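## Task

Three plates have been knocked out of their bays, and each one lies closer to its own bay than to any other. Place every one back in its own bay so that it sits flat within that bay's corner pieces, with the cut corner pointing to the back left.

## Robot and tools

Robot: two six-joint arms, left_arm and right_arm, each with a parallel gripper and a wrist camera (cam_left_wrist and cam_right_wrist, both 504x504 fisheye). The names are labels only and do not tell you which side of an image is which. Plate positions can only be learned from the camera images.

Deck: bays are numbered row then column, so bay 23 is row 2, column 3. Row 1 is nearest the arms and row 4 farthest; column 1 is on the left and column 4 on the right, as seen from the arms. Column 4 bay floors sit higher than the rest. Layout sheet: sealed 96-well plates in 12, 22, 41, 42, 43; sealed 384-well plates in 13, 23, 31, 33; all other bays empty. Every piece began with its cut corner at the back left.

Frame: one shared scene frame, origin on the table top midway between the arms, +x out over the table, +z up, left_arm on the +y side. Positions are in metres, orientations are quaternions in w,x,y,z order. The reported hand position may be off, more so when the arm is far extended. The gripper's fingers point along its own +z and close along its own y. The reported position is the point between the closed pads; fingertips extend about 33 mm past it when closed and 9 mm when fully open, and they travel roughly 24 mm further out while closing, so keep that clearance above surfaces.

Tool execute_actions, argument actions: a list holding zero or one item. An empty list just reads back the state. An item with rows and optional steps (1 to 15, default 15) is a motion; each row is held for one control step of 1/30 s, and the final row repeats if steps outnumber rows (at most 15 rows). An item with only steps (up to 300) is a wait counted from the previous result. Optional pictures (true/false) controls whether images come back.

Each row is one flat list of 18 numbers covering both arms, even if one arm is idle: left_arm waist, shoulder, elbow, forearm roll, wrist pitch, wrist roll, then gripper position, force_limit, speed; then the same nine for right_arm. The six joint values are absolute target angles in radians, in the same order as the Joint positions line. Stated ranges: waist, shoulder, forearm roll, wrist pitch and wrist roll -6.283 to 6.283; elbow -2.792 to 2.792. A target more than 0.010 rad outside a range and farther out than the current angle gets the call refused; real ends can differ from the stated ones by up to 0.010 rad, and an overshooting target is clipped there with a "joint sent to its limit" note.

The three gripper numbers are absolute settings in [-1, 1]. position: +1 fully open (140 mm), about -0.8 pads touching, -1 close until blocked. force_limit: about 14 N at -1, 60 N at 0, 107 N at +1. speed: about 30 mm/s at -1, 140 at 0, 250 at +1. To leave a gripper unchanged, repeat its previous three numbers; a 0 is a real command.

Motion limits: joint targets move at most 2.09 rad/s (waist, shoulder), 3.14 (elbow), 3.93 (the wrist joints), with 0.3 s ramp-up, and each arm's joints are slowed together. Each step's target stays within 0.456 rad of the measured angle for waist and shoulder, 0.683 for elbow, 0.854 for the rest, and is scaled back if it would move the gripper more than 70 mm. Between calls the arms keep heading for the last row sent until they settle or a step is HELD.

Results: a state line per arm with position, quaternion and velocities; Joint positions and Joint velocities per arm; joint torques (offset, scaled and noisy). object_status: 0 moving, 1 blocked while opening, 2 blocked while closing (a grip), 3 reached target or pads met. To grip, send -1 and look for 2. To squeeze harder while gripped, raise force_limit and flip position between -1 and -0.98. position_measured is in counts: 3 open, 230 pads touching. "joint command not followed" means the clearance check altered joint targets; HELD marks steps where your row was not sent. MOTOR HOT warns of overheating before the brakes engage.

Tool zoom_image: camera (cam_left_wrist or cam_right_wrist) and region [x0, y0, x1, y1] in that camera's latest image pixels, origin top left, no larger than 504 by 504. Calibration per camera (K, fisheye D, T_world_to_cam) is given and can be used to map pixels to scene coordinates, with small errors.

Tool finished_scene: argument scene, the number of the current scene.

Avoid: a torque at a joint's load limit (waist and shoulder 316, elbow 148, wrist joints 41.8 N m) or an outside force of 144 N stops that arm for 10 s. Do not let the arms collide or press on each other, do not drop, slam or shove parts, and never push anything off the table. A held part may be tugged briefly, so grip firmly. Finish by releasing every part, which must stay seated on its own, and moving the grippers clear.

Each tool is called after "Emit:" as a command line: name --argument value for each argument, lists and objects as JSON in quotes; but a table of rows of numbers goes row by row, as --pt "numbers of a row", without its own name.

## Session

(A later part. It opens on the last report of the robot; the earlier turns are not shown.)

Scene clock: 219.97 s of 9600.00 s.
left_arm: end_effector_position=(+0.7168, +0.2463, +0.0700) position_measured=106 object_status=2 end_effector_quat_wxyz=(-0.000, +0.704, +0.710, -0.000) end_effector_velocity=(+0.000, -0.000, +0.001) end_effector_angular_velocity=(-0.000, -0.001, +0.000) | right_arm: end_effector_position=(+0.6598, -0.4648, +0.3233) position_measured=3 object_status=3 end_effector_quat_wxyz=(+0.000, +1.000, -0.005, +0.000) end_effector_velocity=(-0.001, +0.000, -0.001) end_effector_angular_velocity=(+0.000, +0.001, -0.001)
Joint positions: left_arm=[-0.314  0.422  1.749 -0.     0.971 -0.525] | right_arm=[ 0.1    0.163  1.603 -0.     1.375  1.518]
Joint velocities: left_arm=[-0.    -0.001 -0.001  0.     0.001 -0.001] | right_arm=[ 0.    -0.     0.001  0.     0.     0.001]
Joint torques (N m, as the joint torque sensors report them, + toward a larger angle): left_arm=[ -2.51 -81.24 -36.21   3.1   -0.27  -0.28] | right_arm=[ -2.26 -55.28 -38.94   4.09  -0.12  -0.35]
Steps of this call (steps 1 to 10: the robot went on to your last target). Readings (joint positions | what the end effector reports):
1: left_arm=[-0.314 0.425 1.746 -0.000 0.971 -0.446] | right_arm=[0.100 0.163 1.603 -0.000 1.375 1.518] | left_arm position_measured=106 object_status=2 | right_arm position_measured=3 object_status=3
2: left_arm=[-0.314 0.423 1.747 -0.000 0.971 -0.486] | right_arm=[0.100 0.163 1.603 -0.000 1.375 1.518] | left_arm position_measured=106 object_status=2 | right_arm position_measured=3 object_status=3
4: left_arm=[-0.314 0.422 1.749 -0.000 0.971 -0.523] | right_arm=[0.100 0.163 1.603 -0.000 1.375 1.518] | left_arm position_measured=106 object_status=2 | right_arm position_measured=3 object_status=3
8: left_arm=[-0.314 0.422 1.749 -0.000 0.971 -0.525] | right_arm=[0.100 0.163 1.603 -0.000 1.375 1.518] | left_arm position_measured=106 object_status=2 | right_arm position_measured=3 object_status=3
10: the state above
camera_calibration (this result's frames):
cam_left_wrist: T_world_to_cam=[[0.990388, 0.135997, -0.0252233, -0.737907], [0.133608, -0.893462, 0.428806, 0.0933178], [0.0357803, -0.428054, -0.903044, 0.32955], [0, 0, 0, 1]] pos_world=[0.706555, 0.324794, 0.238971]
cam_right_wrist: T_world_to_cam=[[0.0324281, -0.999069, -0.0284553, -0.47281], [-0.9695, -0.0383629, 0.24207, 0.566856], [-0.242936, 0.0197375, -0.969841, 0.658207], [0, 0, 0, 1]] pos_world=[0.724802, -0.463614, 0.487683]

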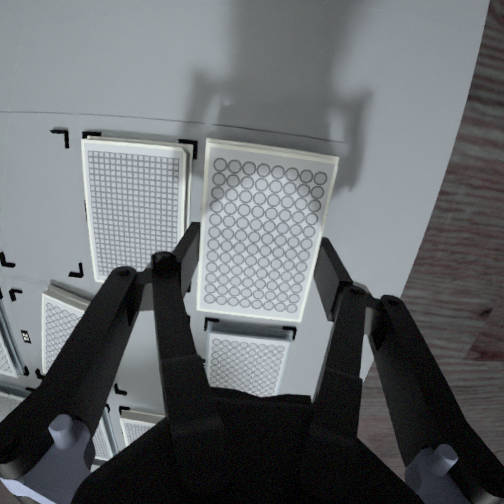

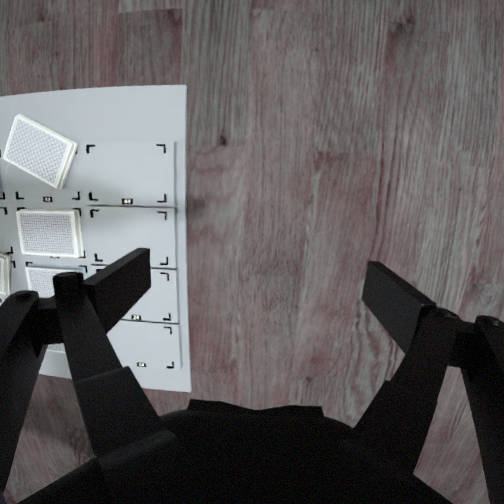

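Emit:
execute_actions --actions '[{"rows":[[-0.3202,0.4426,1.7494,0,0.9496,-0.5415,-1,0,-0.5,0.1,0.163,1.603,0,1.375,1.518,1,0,0]],"steps":14}]'

Emit:
zoom_image --camera "cam_left_wrist" --region '[60,90,380,350]'

Scene clock: 247.23 s of 9600.00 s.
left_arm: end_effector_position=(+0.7188, +0.2398, +0.0549) position_measured=106 object_status=2 end_effector_quat_wxyz=(+0.000, +0.701, +0.713, +0.000) end_effector_velocity=(+0.000, -0.000, +0.001) end_effector_angular_velocity=(-0.000, -0.001, -0.001) | right_arm: end_effector_position=(+0.6598, -0.4648, +0.3233) position_measured=3 object_status=3 end_effector_quat_wxyz=(+0.000, +1.000, -0.005, +0.000) end_effector_velocity=(-0.000, +0.000, -0.001) end_effector_angular_velocity=(+0.000, +0.001, -0.000)
Joint positions: left_arm=[-0.32   0.443  1.749  0.     0.95  -0.541] | right_arm=[ 0.1    0.163  1.603 -0.     1.375  1.518]
Joint velocities: left_arm=[-0.    -0.001 -0.     0.    -0.     0.   ] | right_arm=[ 0.     0.     0.001  0.    -0.001  0.   ]
Joint torques (N m, as the joint torque sensors report them, + toward a larger angle): left_arm=[ -2.49 -80.56 -36.03   3.77  -0.3   -0.14] | right_arm=[ -1.41 -55.71 -39.1    4.19   0.08  -0.3 ]
Steps of this call (steps 1 to 30: the robot went on to your last target; steps 31 to 90: nothing new was sent; then 23.80 s passed at rest; steps 91 to 104: all 14 steps of this action). Readings (joint positions | what the end effector reports):
91: left_arm=[-0.314 0.422 1.749 0.000 0.971 -0.525] | right_arm=[0.100 0.163 1.603 -0.000 1.375 1.518] | left_arm position_measured=106 object_status=2 | right_arm position_measured=3 object_status=3
92: left_arm=[-0.315 0.426 1.749 0.000 0.966 -0.529] | right_arm=[0.100 0.163 1.603 -0.000 1.375 1.518] | left_arm position_measured=106 object_status=2 | right_arm position_measured=3 object_status=3
94: left_arm=[-0.320 0.441 1.750 0.000 0.952 -0.540] | right_arm=[0.100 0.163 1.603 -0.000 1.375 1.518] | left_arm position_measured=106 object_status=2 | right_arm position_measured=3 object_status=3
98: left_arm=[-0.320 0.442 1.749 0.000 0.950 -0.541] | right_arm=[0.100 0.163 1.603 -0.000 1.375 1.518] | left_arm position_measured=106 object_status=2 | right_arm position_measured=3 object_status=3
104: the state above
camera_calibration (this result's frames):
cam_left_wrist: T_world_to_cam=[[0.988967, 0.145982, -0.0251857, -0.740729], [0.142599, -0.892066, 0.428817, 0.0869127], [0.0401323, -0.427677, -0.90304, 0.309892], [0, 0, 0, 1]] pos_world=[0.707726, 0.318199, 0.22392]
cam_right_wrist: T_world_to_cam=[[0.032428, -0.999069, -0.0284554, -0.472809], [-0.9695, -0.0383629, 0.24207, 0.566857], [-0.242936, 0.0197377, -0.969841, 0.658207], [0, 0, 0, 1]] pos_world=[0.724802, -0.463614, 0.487683]

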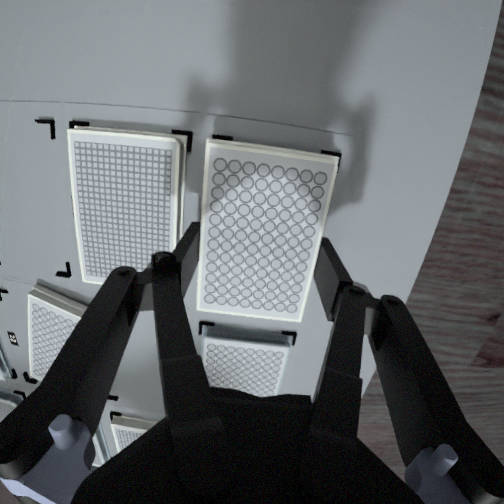

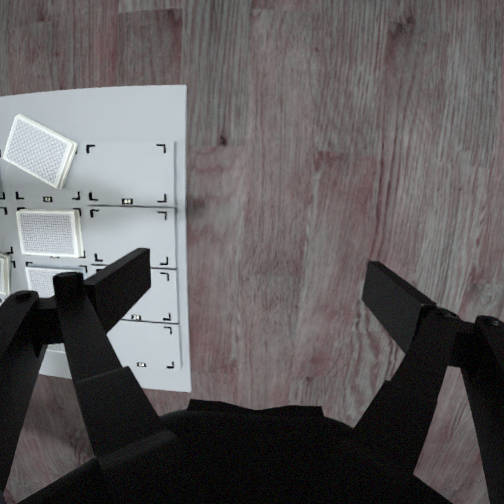

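Region (60, 90, 380, 350) of cam_left_wrist's 504x504 image, scaled by 1.575, with more detail than that image has; it fills the top 410 rows of this view, and the rest is white.

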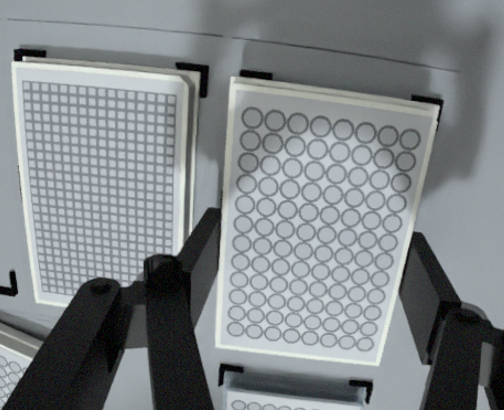

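Emit:
zoom_image --camera "cam_left_wrist" --region '[190,120,350,180]'

Region (190, 120, 350, 180) of cam_left_wrist's 504x504 image, scaled by 3.150, with more detail than that image has; it fills the top 189 rows of this view, and the rest is white.

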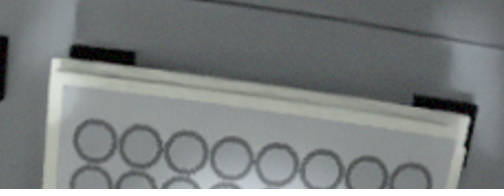

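Emit:
execute_actions --actions '[{"rows":[[-0.3178,0.4537,1.7494,0,0.9385,-0.5391,-1,0,-0.5,0.1,0.163,1.603,0,1.375,1.518,1,0,0]],"steps":12}]'

Emit:
zoom_image --camera "cam_left_wrist" --region '[190,120,350,180]'

Emit:
zoom_image --camera "cam_left_wrist" --region '[180,280,340,350]'

Scene clock: 268.73 s of 9600.00 s.
left_arm: end_effector_position=(+0.7217, +0.2401, +0.0469) position_measured=106 object_status=2 end_effector_quat_wxyz=(-0.000, +0.701, +0.713, -0.000) end_effector_velocity=(+0.001, -0.000, -0.001) end_effector_angular_velocity=(+0.000, -0.000, -0.001) | right_arm: end_effector_position=(+0.6598, -0.4648, +0.3233) position_measured=3 object_status=3 end_effector_quat_wxyz=(+0.000, +1.000, -0.005, +0.000) end_effector_velocity=(+0.000, +0.000, +0.000) end_effector_angular_velocity=(+0.002, -0.001, -0.000)
Joint positions: left_arm=[-0.318  0.454  1.749 -0.     0.939 -0.539] | right_arm=[ 0.1    0.163  1.603 -0.     1.375  1.518]
Joint velocities: left_arm=[ 0.     0.002 -0.001  0.    -0.001  0.001] | right_arm=[-0.     0.    -0.     0.002 -0.    -0.   ]
Joint torques (N m, as the joint torque sensors report them, + toward a larger angle): left_arm=[ -2.42 -81.8  -34.2    3.16  -0.68   0.41] | right_arm=[ -2.55 -55.66 -39.11   4.11   0.02  -0.16]
Steps of this call (steps 1 to 15: the robot went on to your last target; steps 16 to 90: nothing new was sent; then 18.10 s passed at rest; steps 91 to 102: all 12 steps of this action). Readings (joint positions | what the end effector reports):
91: left_arm=[-0.320 0.443 1.749 -0.000 0.949 -0.542] | right_arm=[0.100 0.163 1.603 -0.000 1.375 1.518] | left_arm position_measured=106 object_status=2 | right_arm position_measured=3 object_status=3
92: left_arm=[-0.320 0.446 1.749 -0.000 0.945 -0.541] | right_arm=[0.100 0.163 1.603 -0.000 1.375 1.518] | left_arm position_measured=106 object_status=2 | right_arm position_measured=3 object_status=3
94: left_arm=[-0.318 0.453 1.749 -0.000 0.939 -0.540] | right_arm=[0.100 0.163 1.603 -0.000 1.375 1.518] | left_arm position_measured=106 object_status=2 | right_arm position_measured=3 object_status=3
98: left_arm=[-0.318 0.454 1.749 -0.000 0.939 -0.539] | right_arm=[0.100 0.163 1.603 -0.000 1.375 1.518] | left_arm position_measured=106 object_status=2 | right_arm position_measured=3 object_status=3
102: the state above
camera_calibration (this result's frames):
cam_left_wrist: T_world_to_cam=[[0.988951, 0.146076, -0.0252625, -0.743922], [0.142716, -0.892035, 0.428842, 0.0900559], [0.0401087, -0.427709, -0.903026, 0.302649], [0, 0, 0, 1]] pos_world=[0.71071, 0.318448, 0.215887]
cam_right_wrist: T_world_to_cam=[[0.0324282, -0.999069, -0.0284552, -0.47281], [-0.9695, -0.038363, 0.24207, 0.566857], [-0.242936, 0.0197374, -0.969841, 0.658206], [0, 0, 0, 1]] pos_world=[0.724802, -0.463614, 0.487683]

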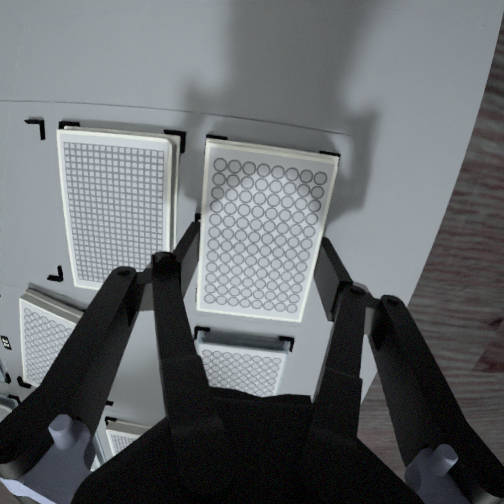

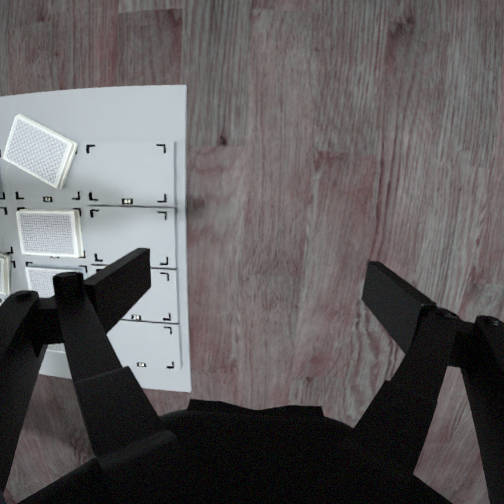

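Region (190, 120, 350, 180) of cam_left_wrist's 504x504 image, scaled by 3.150, with more detail than that image has; it fills the top 189 rows of this view, and the rest is white.

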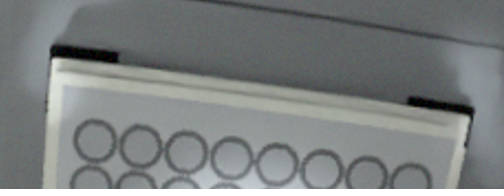

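Region (180, 280, 340, 350) of cam_left_wrist's 504x504 image, scaled by 3.150, with more detail than that image has; it fills the top 220 rows of this view, and the rest is white.

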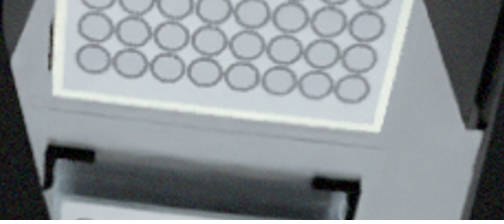

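Emit:
execute_actions --actions '[{"rows":[[-0.3187,0.4542,1.7485,0,0.9389,-0.532,-1,0,-0.5,0.1,0.163,1.603,0,1.375,1.518,1,0,0],[-0.3187,0.4542,1.7485,0,0.9389,-0.532,-1,0,-0.5,0.1,0.163,1.603,0,1.375,1.518,1,0,0],[-0.3187,0.4542,1.7485,0,0.9389,-0.532,-1,0,-0.5,0.1,0.163,1.603,0,1.375,1.518,1,0,0],[-0.3187,0.4542,1.7485,0,0.9389,-0.532,-1,0,-0.5,0.1,0.163,1.603,0,1.375,1.518,1,0,0],[-0.3187,0.4542,1.7485,0,0.9389,-0.532,-1,0,-0.5,0.1,0.163,1.603,0,1.375,1.518,1,0,0],[-0.3187,0.4579,1.7503,0,0.9334,-0.532,-1,0,-0.5,0.1,0.163,1.603,0,1.375,1.518,1,0,0]],"steps":14}]'

Emit:
zoom_image --camera "cam_left_wrist" --region '[180,120,360,340]'

Scene clock: 282.83 s of 9600.00 s.
left_arm: end_effector_position=(+0.7221, +0.2392, +0.0435) position_measured=106 object_status=2 end_effector_quat_wxyz=(+0.000, +0.704, +0.711, +0.000) end_effector_velocity=(+0.000, -0.000, -0.001) end_effector_angular_velocity=(-0.000, +0.001, +0.000) | right_arm: end_effector_position=(+0.6598, -0.4648, +0.3233) position_measured=3 object_status=3 end_effector_quat_wxyz=(+0.000, +1.000, -0.005, +0.000) end_effector_velocity=(-0.000, +0.000, -0.000) end_effector_angular_velocity=(+0.001, +0.001, -0.001)
Joint positions: left_arm=[-0.319  0.458  1.75   0.     0.933 -0.532] | right_arm=[ 0.1    0.163  1.603 -0.     1.375  1.518]
Joint velocities: left_arm=[-0.     0.001 -0.001 -0.001  0.    -0.   ] | right_arm=[-0.    -0.     0.     0.001  0.001  0.   ]
Joint torques (N m, as the joint torque sensors report them, + toward a larger angle): left_arm=[ -0.13 -84.6  -34.57   3.31  -0.87   0.1 ] | right_arm=[ -1.4  -56.03 -39.53   4.14   0.09  -0.31]
Steps of this call (steps 1 to 15: the robot went on to your last target; steps 16 to 90: nothing new was sent; then 10.63 s passed at rest; steps 91 to 104: all 14 steps of this action). Readings (joint positions | what the end effector reports):
91: left_arm=[-0.318 0.454 1.749 0.000 0.938 -0.539] | right_arm=[0.100 0.163 1.603 -0.000 1.375 1.518] | left_arm position_measured=106 object_status=2 | right_arm position_measured=3 object_status=3
92: left_arm=[-0.318 0.454 1.749 0.000 0.938 -0.535] | right_arm=[0.100 0.163 1.603 -0.000 1.375 1.518] | left_arm position_measured=106 object_status=2 | right_arm position_measured=3 object_status=3
94: left_arm=[-0.318 0.454 1.749 0.000 0.939 -0.532] | right_arm=[0.100 0.163 1.603 -0.000 1.375 1.518] | left_arm position_measured=106 object_status=2 | right_arm position_measured=3 object_status=3
98: left_arm=[-0.319 0.457 1.750 0.000 0.935 -0.532] | right_arm=[0.100 0.163 1.603 -0.000 1.375 1.518] | left_arm position_measured=106 object_status=2 | right_arm position_measured=3 object_status=3
104: the state above
camera_calibration (this result's frames):
cam_left_wrist: T_world_to_cam=[[0.990109, 0.138027, -0.0251509, -0.74311], [0.13541, -0.893205, 0.428777, 0.0962543], [0.0367178, -0.427941, -0.90306, 0.30168], [0, 0, 0, 1]] pos_world=[0.71165, 0.317645, 0.212474]
cam_right_wrist: T_world_to_cam=[[0.0324282, -0.999069, -0.0284554, -0.472809], [-0.9695, -0.038363, 0.24207, 0.566857], [-0.242936, 0.0197376, -0.969841, 0.658207], [0, 0, 0, 1]] pos_world=[0.724802, -0.463614, 0.487683]

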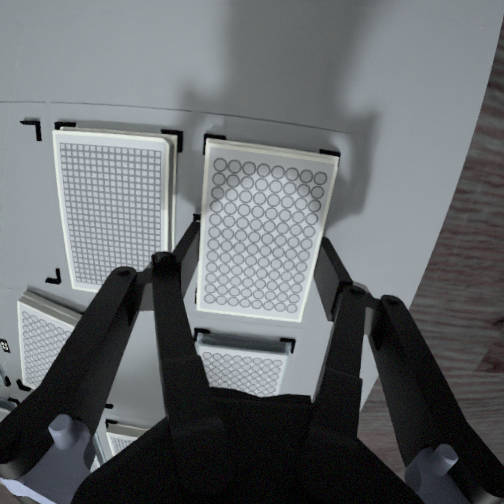

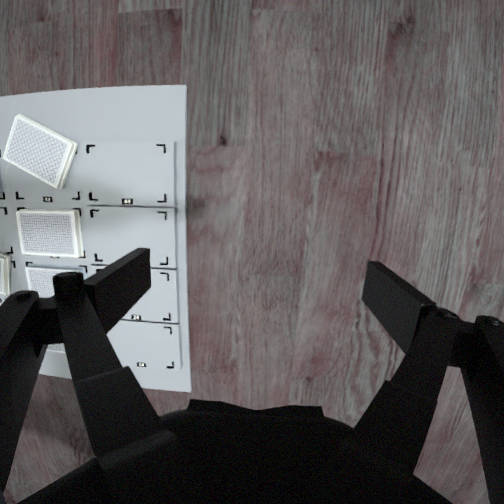

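Region (180, 120, 360, 340) of cam_left_wrist's 504x504 image, scaled by 2.291, with more detail than that image has; it fills the left 412 columns of this view, and the rest is white.

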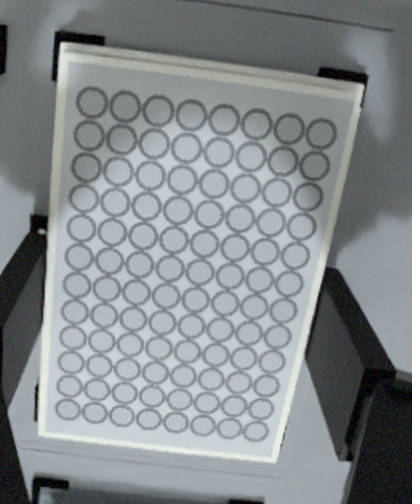

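Emit:
execute_actions --actions '[{"rows":[[-0.3187,0.4612,1.7519,0,0.9285,-0.532,-1,0,-0.5,0.1,0.163,1.603,0,1.375,1.518,1,0,0],[-0.3187,0.4612,1.7519,0,0.9285,-0.532,-1,0,-0.5,0.1,0.163,1.603,0,1.375,1.518,1,0,0],[-0.3187,0.4612,1.7519,0,0.9285,-0.532,-1,0,-0.5,0.1,0.163,1.603,0,1.375,1.518,1,0,0],[-0.3187,0.4612,1.7519,0,0.9285,-0.532,-1,0,-0.5,0.1,0.163,1.603,0,1.375,1.518,1,0,0],[-0.3187,0.4612,1.7519,0,0.9285,-0.532,-1,0,-0.5,0.1,0.163,1.603,0,1.375,1.518,1,0,0],[-0.3187,0.4612,1.7519,0,0.9285,-0.532,-1,0,-0.5,0.1,0.163,1.603,0,1.375,1.518,1,0,0],[-0.3187,0.4612,1.7519,0,0.9285,-0.532,-1,0,-0.5,0.1,0.163,1.603,0,1.375,1.518,1,0,0],[-0.3187,0.4612,1.7519,0,0.9285,-0.532,0.5,0,-0.5,0.1,0.163,1.603,0,1.375,1.518,1,0,0]],"steps":15}]'

Emit:
zoom_image --camera "cam_left_wrist" --region '[180,120,360,340]'

Scene clock: 292.90 s of 9600.00 s.
left_arm: end_effector_position=(+0.7222, +0.2390, +0.0403) position_measured=76 object_status=0 end_effector_quat_wxyz=(+0.000, +0.704, +0.711, -0.000) end_effector_velocity=(+0.001, -0.000, +0.001) end_effector_angular_velocity=(-0.001, -0.001, +0.001) | right_arm: end_effector_position=(+0.6598, -0.4648, +0.3233) position_measured=3 object_status=3 end_effector_quat_wxyz=(+0.000, +1.000, -0.005, +0.000) end_effector_velocity=(-0.000, -0.000, +0.000) end_effector_angular_velocity=(-0.001, +0.000, -0.000)
Joint positions: left_arm=[-0.319  0.461  1.752 -0.     0.928 -0.532] | right_arm=[ 0.1    0.163  1.603 -0.     1.375  1.518]
Joint velocities: left_arm=[ 0.    -0.    -0.001 -0.    -0.    -0.001] | right_arm=[ 0.     0.    -0.    -0.001  0.001  0.   ]
Joint torques (N m, as the joint torque sensors report them, + toward a larger angle): left_arm=[ -0.2  -83.29 -35.2    3.47  -0.54   0.17] | right_arm=[ -2.2  -55.32 -39.17   4.1    0.06  -0.32]
Steps of this call (steps 1 to 15: the robot went on to your last target; steps 16 to 90: nothing new was sent; then 6.57 s passed at rest; steps 91 to 105: all 15 steps of this action). Readings (joint positions | what the end effector reports):
91: left_arm=[-0.319 0.458 1.750 0.000 0.933 -0.532] | right_arm=[0.100 0.163 1.603 -0.000 1.375 1.518] | left_arm position_measured=106 object_status=2 | right_arm position_measured=3 object_status=3
92: left_arm=[-0.319 0.459 1.751 -0.000 0.931 -0.532] | right_arm=[0.100 0.163 1.603 -0.000 1.375 1.518] | left_arm position_measured=106 object_status=2 | right_arm position_measured=3 object_status=3
94: left_arm=[-0.319 0.461 1.752 -0.000 0.929 -0.532] | right_arm=[0.100 0.163 1.603 -0.000 1.375 1.518] | left_arm position_measured=106 object_status=2 | right_arm position_measured=3 object_status=3
98: left_arm=[-0.319 0.461 1.752 -0.000 0.929 -0.532] | right_arm=[0.100 0.163 1.603 -0.000 1.375 1.518] | left_arm position_measured=106 object_status=0 | right_arm position_measured=3 object_status=3
105: the state above
camera_calibration (this result's frames):
cam_left_wrist: T_world_to_cam=[[0.9901, 0.138081, -0.0252267, -0.743312], [0.135488, -0.893162, 0.428841, 0.0973821], [0.0366832, -0.428013, -0.903028, 0.29884], [0, 0, 0, 1]] pos_world=[0.711796, 0.317523, 0.209348]
cam_right_wrist: T_world_to_cam=[[0.0324282, -0.999069, -0.0284552, -0.47281], [-0.9695, -0.038363, 0.24207, 0.566856], [-0.242936, 0.0197374, -0.969841, 0.658206], [0, 0, 0, 1]] pos_world=[0.724802, -0.463614, 0.487683]

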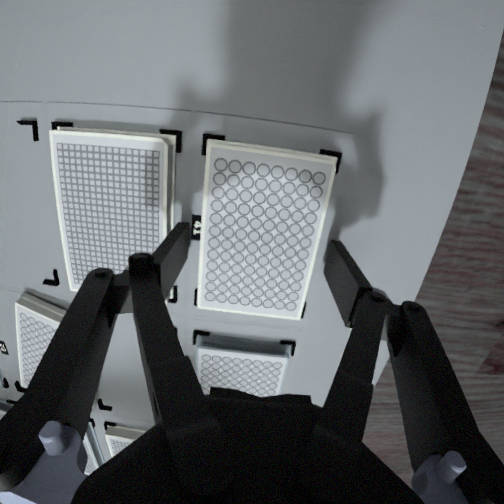

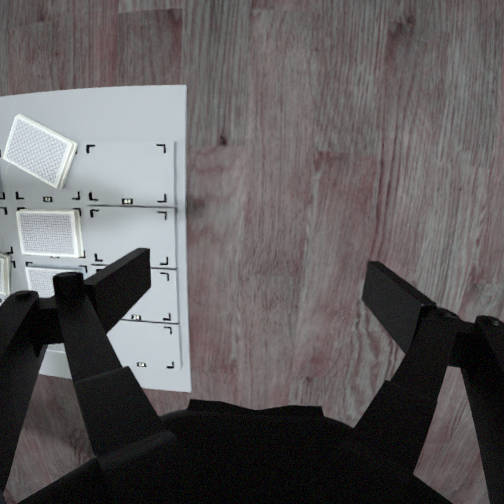

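Region (180, 120, 360, 340) of cam_left_wrist's 504x504 image, scaled by 2.291, with more detail than that image has; it fills the left 412 columns of this view, and the rest is white.

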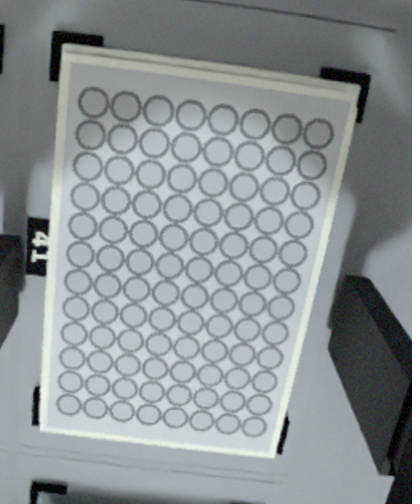

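Emit:
execute_actions --actions '[{"rows":[[-0.3187,0.415,1.7167,0,1.0099,-0.532,0.48,0,0,-0.2,0.163,1.603,0,1.375,1.518,1,0,0],[-0.3187,0.415,1.7167,0,1.0099,-0.532,0.48,0,0,-0.2,0.163,1.603,0,1.375,1.518,1,0,0],[-0.3187,0.415,1.7167,0,1.0099,-0.532,0.48,0,0,-0.2,0.163,1.603,0,1.375,1.518,1,0,0],[-0.3187,0.415,1.7167,0,1.0099,-0.532,0.48,0,0,-0.2,0.163,1.603,0,1.375,1.518,1,0,0],[-0.3187,0.415,1.7167,0,1.0099,-0.532,0.48,0,0,-0.2,0.163,1.603,0,1.375,1.518,1,0,0],[-0.3187,0.415,1.7167,0,1.0099,-0.532,0.48,0,0,-0.2,0.163,1.603,0,1.375,1.518,1,0,0],[-0.6701,0.3561,1.8375,0,0.948,-0.6404,0.48,0,0,-0.2,0.163,1.603,0,1.375,1.518,1,0,0]],"steps":15}]' --pictures false

Emit:
execute_actions --actions '[{"steps":15}]'

Scene clock: 308.23 s of 9600.00 s.
left_arm: end_effector_position=(+0.6432, +0.1568, +0.0827) position_measured=68 object_status=3 end_effector_quat_wxyz=(+0.000, +0.742, +0.671, +0.000) end_effector_velocity=(-0.376, -0.335, -0.029) end_effector_angular_velocity=(+0.002, +0.003, -0.491) | right_arm: end_effector_position=(+0.6298, -0.6536, +0.3233) position_measured=3 object_status=3 end_effector_quat_wxyz=(+0.000, +0.988, -0.152, +0.000) end_effector_velocity=(-0.044, -0.140, -0.000) end_effector_angular_velocity=(-0.000, +0.001, -0.225)
Joint positions: left_arm=[-0.477  0.389  1.772 -0.     0.98  -0.58 ] | right_arm=[-0.195  0.163  1.603 -0.     1.375  1.518]
Joint velocities: left_arm=[-0.71  -0.117  0.238  0.    -0.118 -0.219] | right_arm=[-0.225  0.     0.    -0.     0.    -0.   ]
Joint torques (N m, as the joint torque sensors report them, + toward a larger angle): left_arm=[  1.09 -81.3  -34.51   3.48  -0.5   -0.05] | right_arm=[ 21.24 -63.22 -38.53   5.11   0.12  -0.35]
Steps of this call (steps 1 to 15: the robot went on to your last target; steps 16 to 90: nothing new was sent; then 11.83 s passed at rest; steps 91 to 105: all 15 steps of this action). Readings (joint positions | what the end effector reports):
91: left_arm=[-0.319 0.461 1.752 0.000 0.929 -0.532] | right_arm=[0.100 0.163 1.603 -0.000 1.375 1.518] | left_arm position_measured=66 object_status=0 | right_arm position_measured=3 object_status=3
92: left_arm=[-0.319 0.457 1.749 0.000 0.937 -0.532] | right_arm=[0.096 0.163 1.603 -0.000 1.375 1.518] | left_arm position_measured=67 object_status=0 | right_arm position_measured=3 object_status=3
94: left_arm=[-0.319 0.430 1.728 0.000 0.984 -0.532] | right_arm=[0.064 0.163 1.603 -0.000 1.375 1.518] | left_arm position_measured=68 object_status=0 | right_arm position_measured=3 object_status=3
98: left_arm=[-0.323 0.414 1.719 0.000 1.008 -0.533] | right_arm=[-0.042 0.163 1.603 -0.000 1.375 1.518] | left_arm position_measured=68 object_status=0 | right_arm position_measured=3 object_status=3
105: the state above

Scene clock: 308.73 s of 9600.00 s.
left_arm: end_effector_position=(+0.5348, +0.0785, +0.0750) position_measured=68 object_status=3 end_effector_quat_wxyz=(+0.000, +0.785, +0.620, -0.000) end_effector_velocity=(-0.001, -0.001, +0.001) end_effector_angular_velocity=(-0.001, -0.001, -0.002) | right_arm: end_effector_position=(+0.6289, -0.6566, +0.3233) position_measured=3 object_status=3 end_effector_quat_wxyz=(+0.000, +0.988, -0.155, +0.000) end_effector_velocity=(-0.000, -0.000, -0.000) end_effector_angular_velocity=(-0.001, +0.000, +0.000)
Joint positions: left_arm=[-0.67   0.356  1.837 -0.     0.948 -0.64 ] | right_arm=[-0.2    0.163  1.603 -0.     1.375  1.518]
Joint velocities: left_arm=[-0.002 -0.    -0.001  0.     0.     0.   ] | right_arm=[-0.     0.     0.    -0.001 -0.     0.   ]
Joint torques (N m, as the joint torque sensors report them, + toward a larger angle): left_arm=[ -0.05 -76.2  -35.21   3.33  -0.21   0.4 ] | right_arm=[ -2.36 -55.78 -39.67   4.21   0.1   -0.33]
Steps of this call (steps 1 to 15: the robot went on to your last target). Readings (joint positions | what the end effector reports):
1: left_arm=[-0.501 0.384 1.781 -0.000 0.976 -0.588] | right_arm=[-0.199 0.163 1.603 -0.000 1.375 1.518] | left_arm position_measured=68 object_status=3 | right_arm position_measured=3 object_status=3
2: left_arm=[-0.525 0.380 1.789 -0.000 0.972 -0.595] | right_arm=[-0.200 0.163 1.603 -0.000 1.375 1.518] | left_arm position_measured=68 object_status=3 | right_arm position_measured=3 object_status=3
4: left_arm=[-0.574 0.372 1.805 -0.000 0.964 -0.610] | right_arm=[-0.200 0.163 1.603 -0.000 1.375 1.518] | left_arm position_measured=68 object_status=3 | right_arm position_measured=3 object_status=3
8: left_arm=[-0.658 0.358 1.834 -0.000 0.950 -0.637] | right_arm=[-0.200 0.163 1.603 -0.000 1.375 1.518] | left_arm position_measured=68 object_status=3 | right_arm position_measured=3 object_status=3
15: the state above
camera_calibration (this result's frames):
cam_left_wrist: T_world_to_cam=[[0.99425, -0.104082, -0.0251908, -0.517904], [-0.0833028, -0.899541, 0.42882, 0.0819771], [-0.0672926, -0.424255, -0.903039, 0.323609], [0, 0, 0, 1]] pos_world=[0.543531, 0.15713, 0.244032]
cam_right_wrist: T_world_to_cam=[[-0.264256, -0.964033, -0.0284591, -0.453861], [-0.937527, 0.249843, 0.242119, 0.698596], [-0.2263, 0.0906625, -0.969829, 0.690541], [0, 0, 0, 1]] pos_world=[0.691286, -0.674682, 0.487647]

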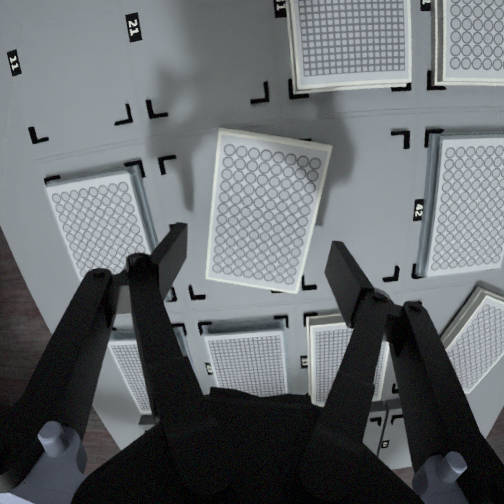

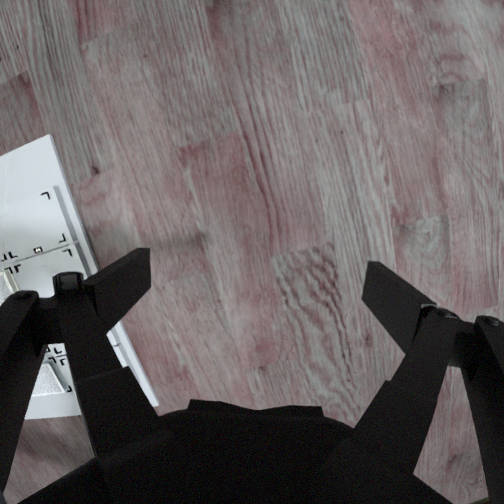

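Emit:
zoom_image --camera "cam_left_wrist" --region '[170,110,370,310]'

Region (170, 110, 370, 310) of cam_left_wrist's 504x504 image, scaled by 2.520, with more detail than that image has.

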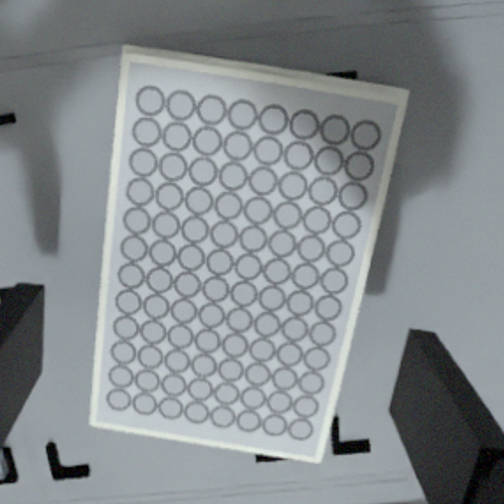

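Emit:
execute_actions --actions '[{"rows":[[-0.6622,0.3651,1.8576,0,0.9189,-0.6035,0.48,0,-0.5,-0.2,0.163,1.603,0,1.375,1.518,1,0,0],[-0.6622,0.3651,1.8576,0,0.9189,-0.6035,0.48,0,-0.5,-0.2,0.163,1.603,0,1.375,1.518,1,0,0],[-0.6622,0.3651,1.8576,0,0.9189,-0.6035,0.48,0,-0.5,-0.2,0.163,1.603,0,1.375,1.518,1,0,0],[-0.6622,0.3651,1.8576,0,0.9189,-0.6035,0.48,0,-0.5,-0.2,0.163,1.603,0,1.375,1.518,1,0,0],[-0.6622,0.3651,1.8576,0,0.9189,-0.6035,0.48,0,-0.5,-0.2,0.163,1.603,0,1.375,1.518,1,0,0],[-0.6622,0.3651,1.8576,0,0.9189,-0.6035,0.48,0,-0.5,-0.2,0.163,1.603,0,1.375,1.518,1,0,0],[-0.6622,0.3651,1.8576,0,0.9189,-0.6035,0.48,0,-0.5,-0.2,0.163,1.603,0,1.375,1.518,1,0,0],[-0.6622,0.3849,1.8709,0,0.8858,-0.6035,0.48,0,-0.5,-0.2,0.163,1.603,0,1.375,1.518,1,0,0]],"steps":15}]'

Scene clock: 333.83 s of 9600.00 s.
left_arm: end_effector_position=(+0.5356, +0.0854, +0.0410) position_measured=68 object_status=3 end_effector_quat_wxyz=(-0.000, +0.793, +0.609, -0.000) end_effector_velocity=(+0.000, +0.000, -0.000) end_effector_angular_velocity=(+0.001, -0.001, -0.002) | right_arm: end_effector_position=(+0.6289, -0.6566, +0.3233) position_measured=3 object_status=3 end_effector_quat_wxyz=(+0.000, +0.988, -0.155, +0.000) end_effector_velocity=(+0.000, +0.000, +0.000) end_effector_angular_velocity=(+0.000, -0.001, +0.000)
Joint positions: left_arm=[-0.662  0.385  1.871 -0.     0.886 -0.604] | right_arm=[-0.2    0.163  1.603 -0.     1.375  1.518]
Joint velocities: left_arm=[ 0.    -0.     0.001  0.002 -0.001  0.001] | right_arm=[ 0.     0.    -0.001  0.001 -0.001 -0.   ]
Joint torques (N m, as the joint torque sensors report them, + toward a larger angle): left_arm=[ -0.56 -73.58 -33.07   3.5   -0.16   0.1 ] | right_arm=[ -1.64 -56.29 -39.48   4.19   0.01  -0.28]
Steps of this call (steps 1 to 15: the robot went on to your last target; steps 16 to 90: nothing new was sent; then 21.60 s passed at rest; steps 91 to 105: all 15 steps of this action). Readings (joint positions | what the end effector reports):
91: left_arm=[-0.670 0.356 1.838 -0.000 0.948 -0.640] | right_arm=[-0.200 0.163 1.603 -0.000 1.375 1.518] | left_arm position_measured=68 object_status=3 | right_arm position_measured=3 object_status=3
92: left_arm=[-0.668 0.358 1.842 0.000 0.941 -0.632] | right_arm=[-0.200 0.163 1.603 -0.000 1.375 1.518] | left_arm position_measured=68 object_status=3 | right_arm position_measured=3 object_status=3
94: left_arm=[-0.663 0.364 1.856 0.000 0.922 -0.607] | right_arm=[-0.200 0.163 1.603 -0.000 1.375 1.518] | left_arm position_measured=68 object_status=3 | right_arm position_measured=3 object_status=3
98: left_arm=[-0.662 0.365 1.858 0.000 0.918 -0.604] | right_arm=[-0.200 0.163 1.603 -0.000 1.375 1.518] | left_arm position_measured=68 object_status=3 | right_arm position_measured=3 object_status=3
105: the state above
camera_calibration (this result's frames):
cam_left_wrist: T_world_to_cam=[[0.990808, -0.132889, -0.0252857, -0.514565], [-0.109327, -0.896734, 0.428854, 0.116628], [-0.0796643, -0.422148, -0.90302, 0.302338], [0, 0, 0, 1]] pos_world=[0.546672, 0.163836, 0.20999]
cam_right_wrist: T_world_to_cam=[[-0.264266, -0.96403, -0.0284542, -0.45386], [-0.937536, 0.249858, 0.24207, 0.69861], [-0.226253, 0.0906477, -0.969841, 0.690536], [0, 0, 0, 1]] pos_world=[0.691268, -0.674684, 0.487683]

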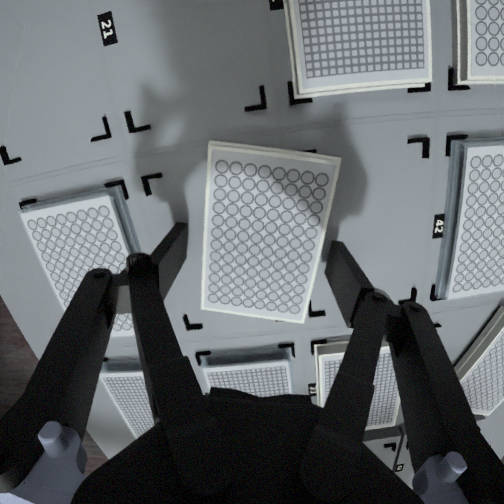

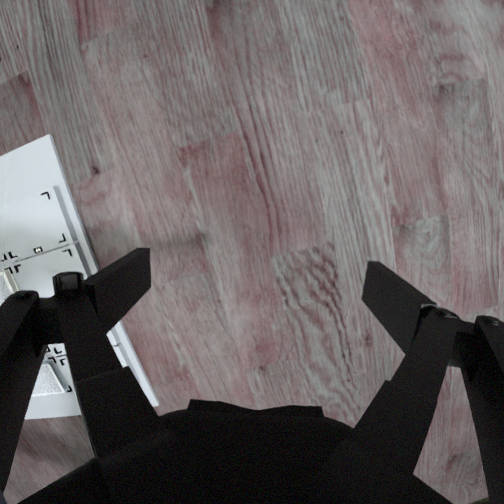

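Emit:
execute_actions --actions '[{"rows":[[-0.6622,0.3849,1.8709,0,0.8858,-0.6035,-1,0,-0.5,-0.2,0.163,1.603,0,1.375,1.518,1,0,0]],"steps":15}]' --pictures false

Scene clock: 338.13 s of 9600.00 s.
left_arm: end_effector_position=(+0.5356, +0.0854, +0.0409) position_measured=107 object_status=2 end_effector_quat_wxyz=(+0.000, +0.793, +0.609, +0.000) end_effector_velocity=(-0.000, +0.000, +0.001) end_effector_angular_velocity=(+0.000, -0.000, +0.000) | right_arm: end_effector_position=(+0.6289, -0.6566, +0.3233) position_measured=3 object_status=3 end_effector_quat_wxyz=(+0.000, +0.988, -0.155, +0.000) end_effector_velocity=(-0.001, +0.000, -0.000) end_effector_angular_velocity=(+0.001, +0.002, -0.000)
Joint positions: left_arm=[-0.662  0.385  1.871  0.     0.886 -0.603] | right_arm=[-0.2    0.163  1.603 -0.     1.375  1.518]
Joint velocities: left_arm=[-0.    -0.001  0.     0.     0.001 -0.001] | right_arm=[-0.    -0.     0.001  0.     0.001  0.   ]
Joint torques (N m, as the joint torque sensors report them, + toward a larger angle): left_arm=[ -0.73 -66.1  -25.64   2.54  -0.18   0.32] | right_arm=[ -2.23 -57.06 -39.28   4.21   0.05  -0.34]
Steps of this call (steps 1 to 15: the robot went on to your last target; steps 16 to 90: nothing new was sent; then 0.80 s passed at rest; steps 91 to 105: all 15 steps of this action). Readings (joint positions | what the end effector reports):
91: left_arm=[-0.662 0.385 1.871 0.000 0.886 -0.603] | right_arm=[-0.200 0.163 1.603 -0.000 1.375 1.518] | left_arm position_measured=68 object_status=0 | right_arm position_measured=3 object_status=3
92: left_arm=[-0.662 0.385 1.871 0.000 0.886 -0.603] | right_arm=[-0.200 0.163 1.603 -0.000 1.375 1.518] | left_arm position_measured=71 object_status=0 | right_arm position_measured=3 object_status=3
94: left_arm=[-0.662 0.385 1.871 0.000 0.886 -0.603] | right_arm=[-0.200 0.163 1.603 -0.000 1.375 1.518] | left_arm position_measured=80 object_status=0 | right_arm position_measured=3 object_status=3
98: left_arm=[-0.662 0.385 1.871 0.000 0.886 -0.603] | right_arm=[-0.200 0.163 1.603 -0.000 1.375 1.518] | left_arm position_measured=98 object_status=0 | right_arm position_measured=3 object_status=3
105: the state above

Emit:
execute_actions --actions '[{"rows":[[-0.6622,0.3651,1.8576,0,0.9189,-0.6035,-1,0,-0.5,-0.2,0.163,1.603,0,1.375,1.518,1,0,0],[-0.6622,0.3651,1.8576,0,0.9189,-0.6035,-1,0,-0.5,-0.2,0.163,1.603,0,1.375,1.518,1,0,0],[-0.6622,0.3651,1.8576,0,0.9189,-0.6035,-1,0,-0.5,-0.2,0.163,1.603,0,1.375,1.518,1,0,0],[-0.6622,0.3651,1.8576,0,0.9189,-0.6035,-1,0,-0.5,-0.2,0.163,1.603,0,1.375,1.518,1,0,0],[-0.6622,0.3651,1.8576,0,0.9189,-0.6035,-1,0,-0.5,-0.2,0.163,1.603,0,1.375,1.518,1,0,0],[-0.71,0.36,1.8653,0,0.9163,-0.9233,-1,0,-0.5,-0.2,0.163,1.603,0,1.375,1.518,1,0,0],[-0.71,0.36,1.8653,0,0.9163,-0.9233,-1,0,-0.5,-0.2,0.163,1.603,0,1.375,1.518,1,0,0],[-0.71,0.36,1.8653,0,0.9163,-0.9233,-1,0,-0.5,-0.2,0.163,1.603,0,1.375,1.518,1,0,0],[-0.71,0.36,1.8653,0,0.9163,-0.9233,-1,0,-0.5,-0.2,0.163,1.603,0,1.375,1.518,1,0,0],[-0.71,0.36,1.8653,0,0.9163,-0.9233,-1,0,-0.5,-0.2,0.163,1.603,0,1.375,1.518,1,0,0],[-0.71,0.36,1.8653,0,0.9163,-0.9233,-1,0,-0.5,-0.2,0.163,1.603,0,1.375,1.518,1,0,0],[-0.71,0.36,1.8653,0,0.9163,-0.9233,-1,0,-0.5,-0.2,0.163,1.603,0,1.375,1.518,1,0,0],[-0.71,0.3652,1.8689,0,0.9075,-0.9233,-1,0,-0.5,-0.2,0.163,1.603,0,1.375,1.518,1,0,0]],"steps":15}]' --pictures false

Emit:
execute_actions --actions '[{"steps":6}]'

Emit:
zoom_image --camera "cam_left_wrist" --region '[160,100,380,350]'

Scene clock: 350.57 s of 9600.00 s.
left_arm: end_effector_position=(+0.5099, +0.0672, +0.0570) position_measured=107 object_status=2 end_effector_quat_wxyz=(+0.000, +0.705, +0.710, -0.000) end_effector_velocity=(-0.012, -0.010, -0.075) end_effector_angular_velocity=(-0.001, -0.000, +0.143) | right_arm: end_effector_position=(+0.6289, -0.6566, +0.3233) position_measured=3 object_status=3 end_effector_quat_wxyz=(+0.000, +0.988, -0.155, +0.000) end_effector_velocity=(-0.000, -0.000, -0.000) end_effector_angular_velocity=(-0.001, +0.001, -0.000)
Joint positions: left_arm=[-0.71   0.363  1.868  0.     0.91  -0.92 ] | right_arm=[-0.2    0.163  1.603 -0.     1.375  1.518]
Joint velocities: left_arm=[-0.024  0.076  0.056  0.    -0.133 -0.167] | right_arm=[-0.     0.     0.    -0.001 -0.    -0.   ]
Joint torques (N m, as the joint torque sensors report them, + toward a larger angle): left_arm=[  5.81 -55.3  -27.31   2.82  -0.44   0.3 ] | right_arm=[ -2.18 -55.75 -39.32   4.07  -0.01  -0.32]
Steps of this call (steps 1 to 15: the robot went on to your last target; steps 16 to 90: nothing new was sent; then 8.93 s passed at rest; steps 91 to 105: all 15 steps of this action). Readings (joint positions | what the end effector reports):
91: left_arm=[-0.662 0.385 1.871 -0.000 0.886 -0.603] | right_arm=[-0.200 0.163 1.603 -0.000 1.375 1.518] | left_arm position_measured=107 object_status=2 | right_arm position_measured=3 object_status=3
92: left_arm=[-0.662 0.381 1.868 -0.000 0.894 -0.603] | right_arm=[-0.200 0.163 1.603 -0.000 1.375 1.518] | left_arm position_measured=107 object_status=2 | right_arm position_measured=3 object_status=3
94: left_arm=[-0.662 0.367 1.858 -0.000 0.916 -0.603] | right_arm=[-0.200 0.163 1.603 -0.000 1.375 1.518] | left_arm position_measured=107 object_status=2 | right_arm position_measured=3 object_status=3
98: left_arm=[-0.667 0.365 1.860 -0.000 0.919 -0.635] | right_arm=[-0.200 0.163 1.603 -0.000 1.375 1.518] | left_arm position_measured=107 object_status=2 | right_arm position_measured=3 object_status=3
105: the state above

Scene clock: 350.77 s of 9600.00 s.
left_arm: end_effector_position=(+0.5096, +0.0672, +0.0549) position_measured=107 object_status=2 end_effector_quat_wxyz=(-0.000, +0.704, +0.711, +0.000) end_effector_velocity=(+0.001, -0.001, +0.000) end_effector_angular_velocity=(-0.002, -0.001, +0.001) | right_arm: end_effector_position=(+0.6289, -0.6566, +0.3233) position_measured=3 object_status=3 end_effector_quat_wxyz=(+0.000, +0.988, -0.155, +0.000) end_effector_velocity=(+0.001, +0.001, +0.000) end_effector_angular_velocity=(+0.003, -0.002, -0.001)
Joint positions: left_arm=[-0.71   0.365  1.869  0.     0.908 -0.923] | right_arm=[-0.2    0.163  1.603 -0.     1.375  1.518]
Joint velocities: left_arm=[ 0.     0.001 -0.002 -0.    -0.001 -0.001] | right_arm=[-0.     0.    -0.001  0.003  0.     0.   ]
Joint torques (N m, as the joint torque sensors report them, + toward a larger angle): left_arm=[  0.58 -69.45 -34.64   3.5   -0.48  -0.02] | right_arm=[ -1.4  -56.68 -39.11   4.05   0.17  -0.42]
Steps of this call (steps 1 to 6: the robot went on to your last target). Readings (joint positions | what the end effector reports):
1: left_arm=[-0.710 0.365 1.869 0.000 0.908 -0.923] | right_arm=[-0.200 0.163 1.603 -0.000 1.375 1.518] | left_arm position_measured=107 object_status=2 | right_arm position_measured=3 object_status=3
2: left_arm=[-0.710 0.365 1.869 0.000 0.908 -0.923] | right_arm=[-0.200 0.163 1.603 -0.000 1.375 1.518] | left_arm position_measured=107 object_status=2 | right_arm position_measured=3 object_status=3
4: left_arm=[-0.710 0.365 1.869 0.000 0.908 -0.923] | right_arm=[-0.200 0.163 1.603 -0.000 1.375 1.518] | left_arm position_measured=107 object_status=2 | right_arm position_measured=3 object_status=3
6: the state above
camera_calibration (this result's frames):
cam_left_wrist: T_world_to_cam=[[0.990114, 0.137991, -0.0251638, -0.508757], [0.135383, -0.893208, 0.428779, -0.033485], [0.0366911, -0.427947, -0.903059, 0.246262], [0, 0, 0, 1]] pos_world=[0.499225, 0.145682, 0.223944]
cam_right_wrist: T_world_to_cam=[[-0.264266, -0.96403, -0.0284542, -0.453861], [-0.937536, 0.249858, 0.24207, 0.69861], [-0.226253, 0.0906475, -0.969841, 0.690535], [0, 0, 0, 1]] pos_world=[0.691268, -0.674684, 0.487683]

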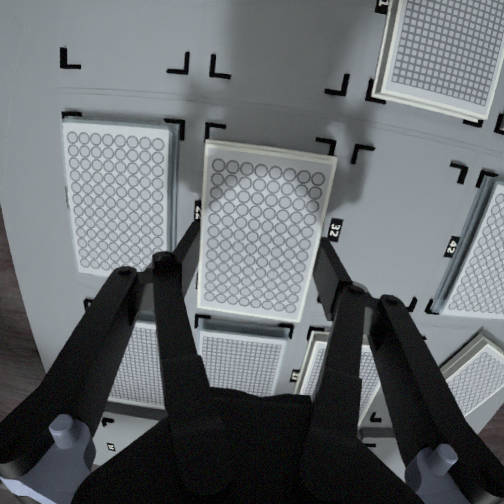

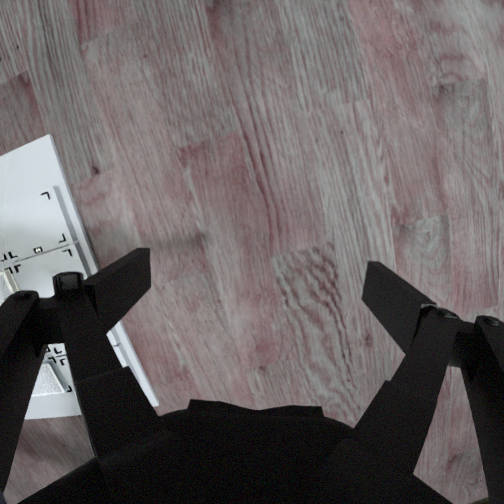

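Region (160, 100, 380, 350) of cam_left_wrist's 504x504 image, scaled by 2.016, with more detail than that image has; it fills the left 444 columns of this view, and the rest is white.

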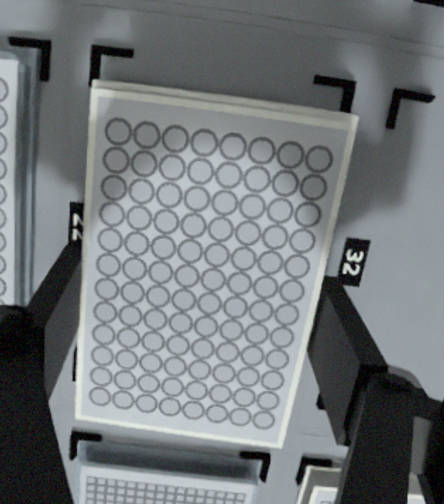

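Emit:
execute_actions --actions '[{"rows":[[-0.7006,0.3552,1.8839,0,0.9025,-0.9139,-1,0,-0.5,-0.2,0.163,1.603,0,1.375,1.518,1,0,0],[-0.7006,0.3552,1.8839,0,0.9025,-0.9139,-1,0,-0.5,-0.2,0.163,1.603,0,1.375,1.518,1,0,0],[-0.7006,0.3552,1.8839,0,0.9025,-0.9139,-1,0,-0.5,-0.2,0.163,1.603,0,1.375,1.518,1,0,0],[-0.7006,0.3552,1.8839,0,0.9025,-0.9139,-1,0,-0.5,-0.2,0.163,1.603,0,1.375,1.518,1,0,0],[-0.7006,0.3552,1.8839,0,0.9025,-0.9139,-1,0,-0.5,-0.2,0.163,1.603,0,1.375,1.518,1,0,0],[-0.7006,0.3552,1.8839,0,0.9025,-0.9139,-1,0,-0.5,-0.2,0.163,1.603,0,1.375,1.518,1,0,0],[-0.7006,0.3552,1.8839,0,0.9025,-0.9139,-1,0,-0.5,-0.2,0.163,1.603,0,1.375,1.518,1,0,0],[-0.7006,0.3635,1.8895,0,0.8886,-0.9139,-1,0,-0.5,-0.2,0.163,1.603,0,1.375,1.518,1,0,0]],"steps":15}]'

Emit:
zoom_image --camera "cam_left_wrist" --region '[180,120,360,340]'

Scene clock: 367.10 s of 9600.00 s.
left_arm: end_effector_position=(+0.5097, +0.0771, +0.0471) position_measured=107 object_status=2 end_effector_quat_wxyz=(+0.000, +0.704, +0.711, -0.000) end_effector_velocity=(+0.000, -0.000, -0.001) end_effector_angular_velocity=(+0.001, +0.000, -0.000) | right_arm: end_effector_position=(+0.6289, -0.6566, +0.3233) position_measured=3 object_status=3 end_effector_quat_wxyz=(+0.000, +0.988, -0.155, +0.000) end_effector_velocity=(-0.000, -0.000, -0.000) end_effector_angular_velocity=(-0.000, +0.001, -0.001)
Joint positions: left_arm=[-0.701  0.363  1.889 -0.     0.889 -0.914] | right_arm=[-0.2    0.163  1.603 -0.     1.375  1.518]
Joint velocities: left_arm=[-0.     0.001 -0.     0.    -0.    -0.   ] | right_arm=[-0.    -0.     0.    -0.     0.     0.001]
Joint torques (N m, as the joint torque sensors report them, + toward a larger angle): left_arm=[ -1.11 -73.32 -33.2    3.27  -0.48   0.28] | right_arm=[ -2.26 -55.75 -39.18   4.04   0.06  -0.27]
Steps of this call (steps 1 to 15: the robot went on to your last target; steps 16 to 90: nothing new was sent; then 12.83 s passed at rest; steps 91 to 105: all 15 steps of this action). Readings (joint positions | what the end effector reports):
91: left_arm=[-0.710 0.365 1.869 -0.000 0.907 -0.923] | right_arm=[-0.200 0.163 1.603 -0.000 1.375 1.518] | left_arm position_measured=107 object_status=2 | right_arm position_measured=3 object_status=3
92: left_arm=[-0.707 0.362 1.874 -0.000 0.905 -0.920] | right_arm=[-0.200 0.163 1.603 -0.000 1.375 1.518] | left_arm position_measured=107 object_status=2 | right_arm position_measured=3 object_status=3
94: left_arm=[-0.701 0.356 1.883 -0.000 0.903 -0.915] | right_arm=[-0.200 0.163 1.603 -0.000 1.375 1.518] | left_arm position_measured=107 object_status=2 | right_arm position_measured=3 object_status=3
98: left_arm=[-0.701 0.355 1.884 -0.000 0.902 -0.914] | right_arm=[-0.200 0.163 1.603 -0.000 1.375 1.518] | left_arm position_measured=107 object_status=2 | right_arm position_measured=3 object_status=3
105: the state above
camera_calibration (this result's frames):
cam_left_wrist: T_world_to_cam=[[0.990099, 0.138099, -0.0251648, -0.510359], [0.135475, -0.893127, 0.428918, -0.0213401], [0.0367579, -0.42808, -0.902993, 0.243414], [0, 0, 0, 1]] pos_world=[0.49925, 0.155621, 0.216111]
cam_right_wrist: T_world_to_cam=[[-0.264265, -0.96403, -0.0284541, -0.453861], [-0.937536, 0.249858, 0.24207, 0.69861], [-0.226253, 0.0906473, -0.969842, 0.690535], [0, 0, 0, 1]] pos_world=[0.691268, -0.674684, 0.487683]

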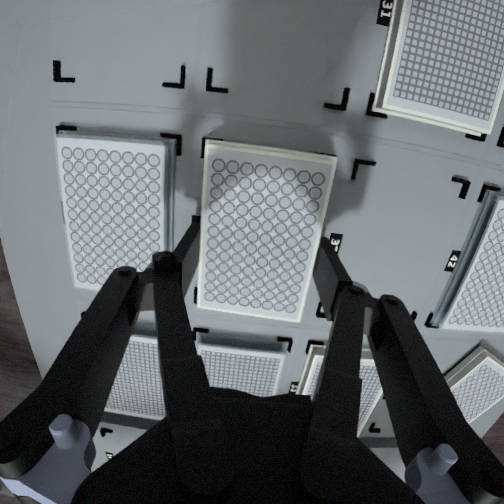

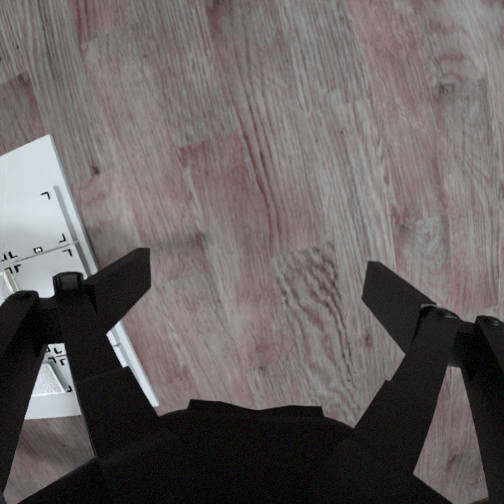

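Region (180, 120, 360, 340) of cam_left_wrist's 504x504 image, scaled by 2.291, with more detail than that image has; it fills the left 412 columns of this view, and the rest is white.

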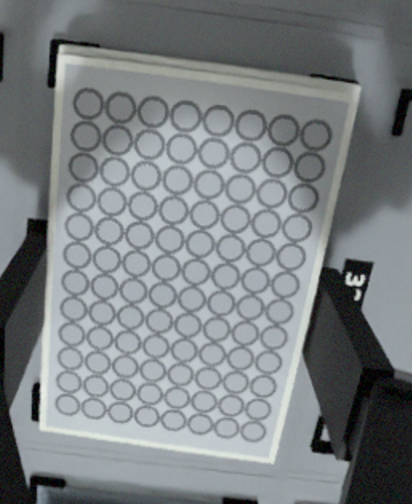

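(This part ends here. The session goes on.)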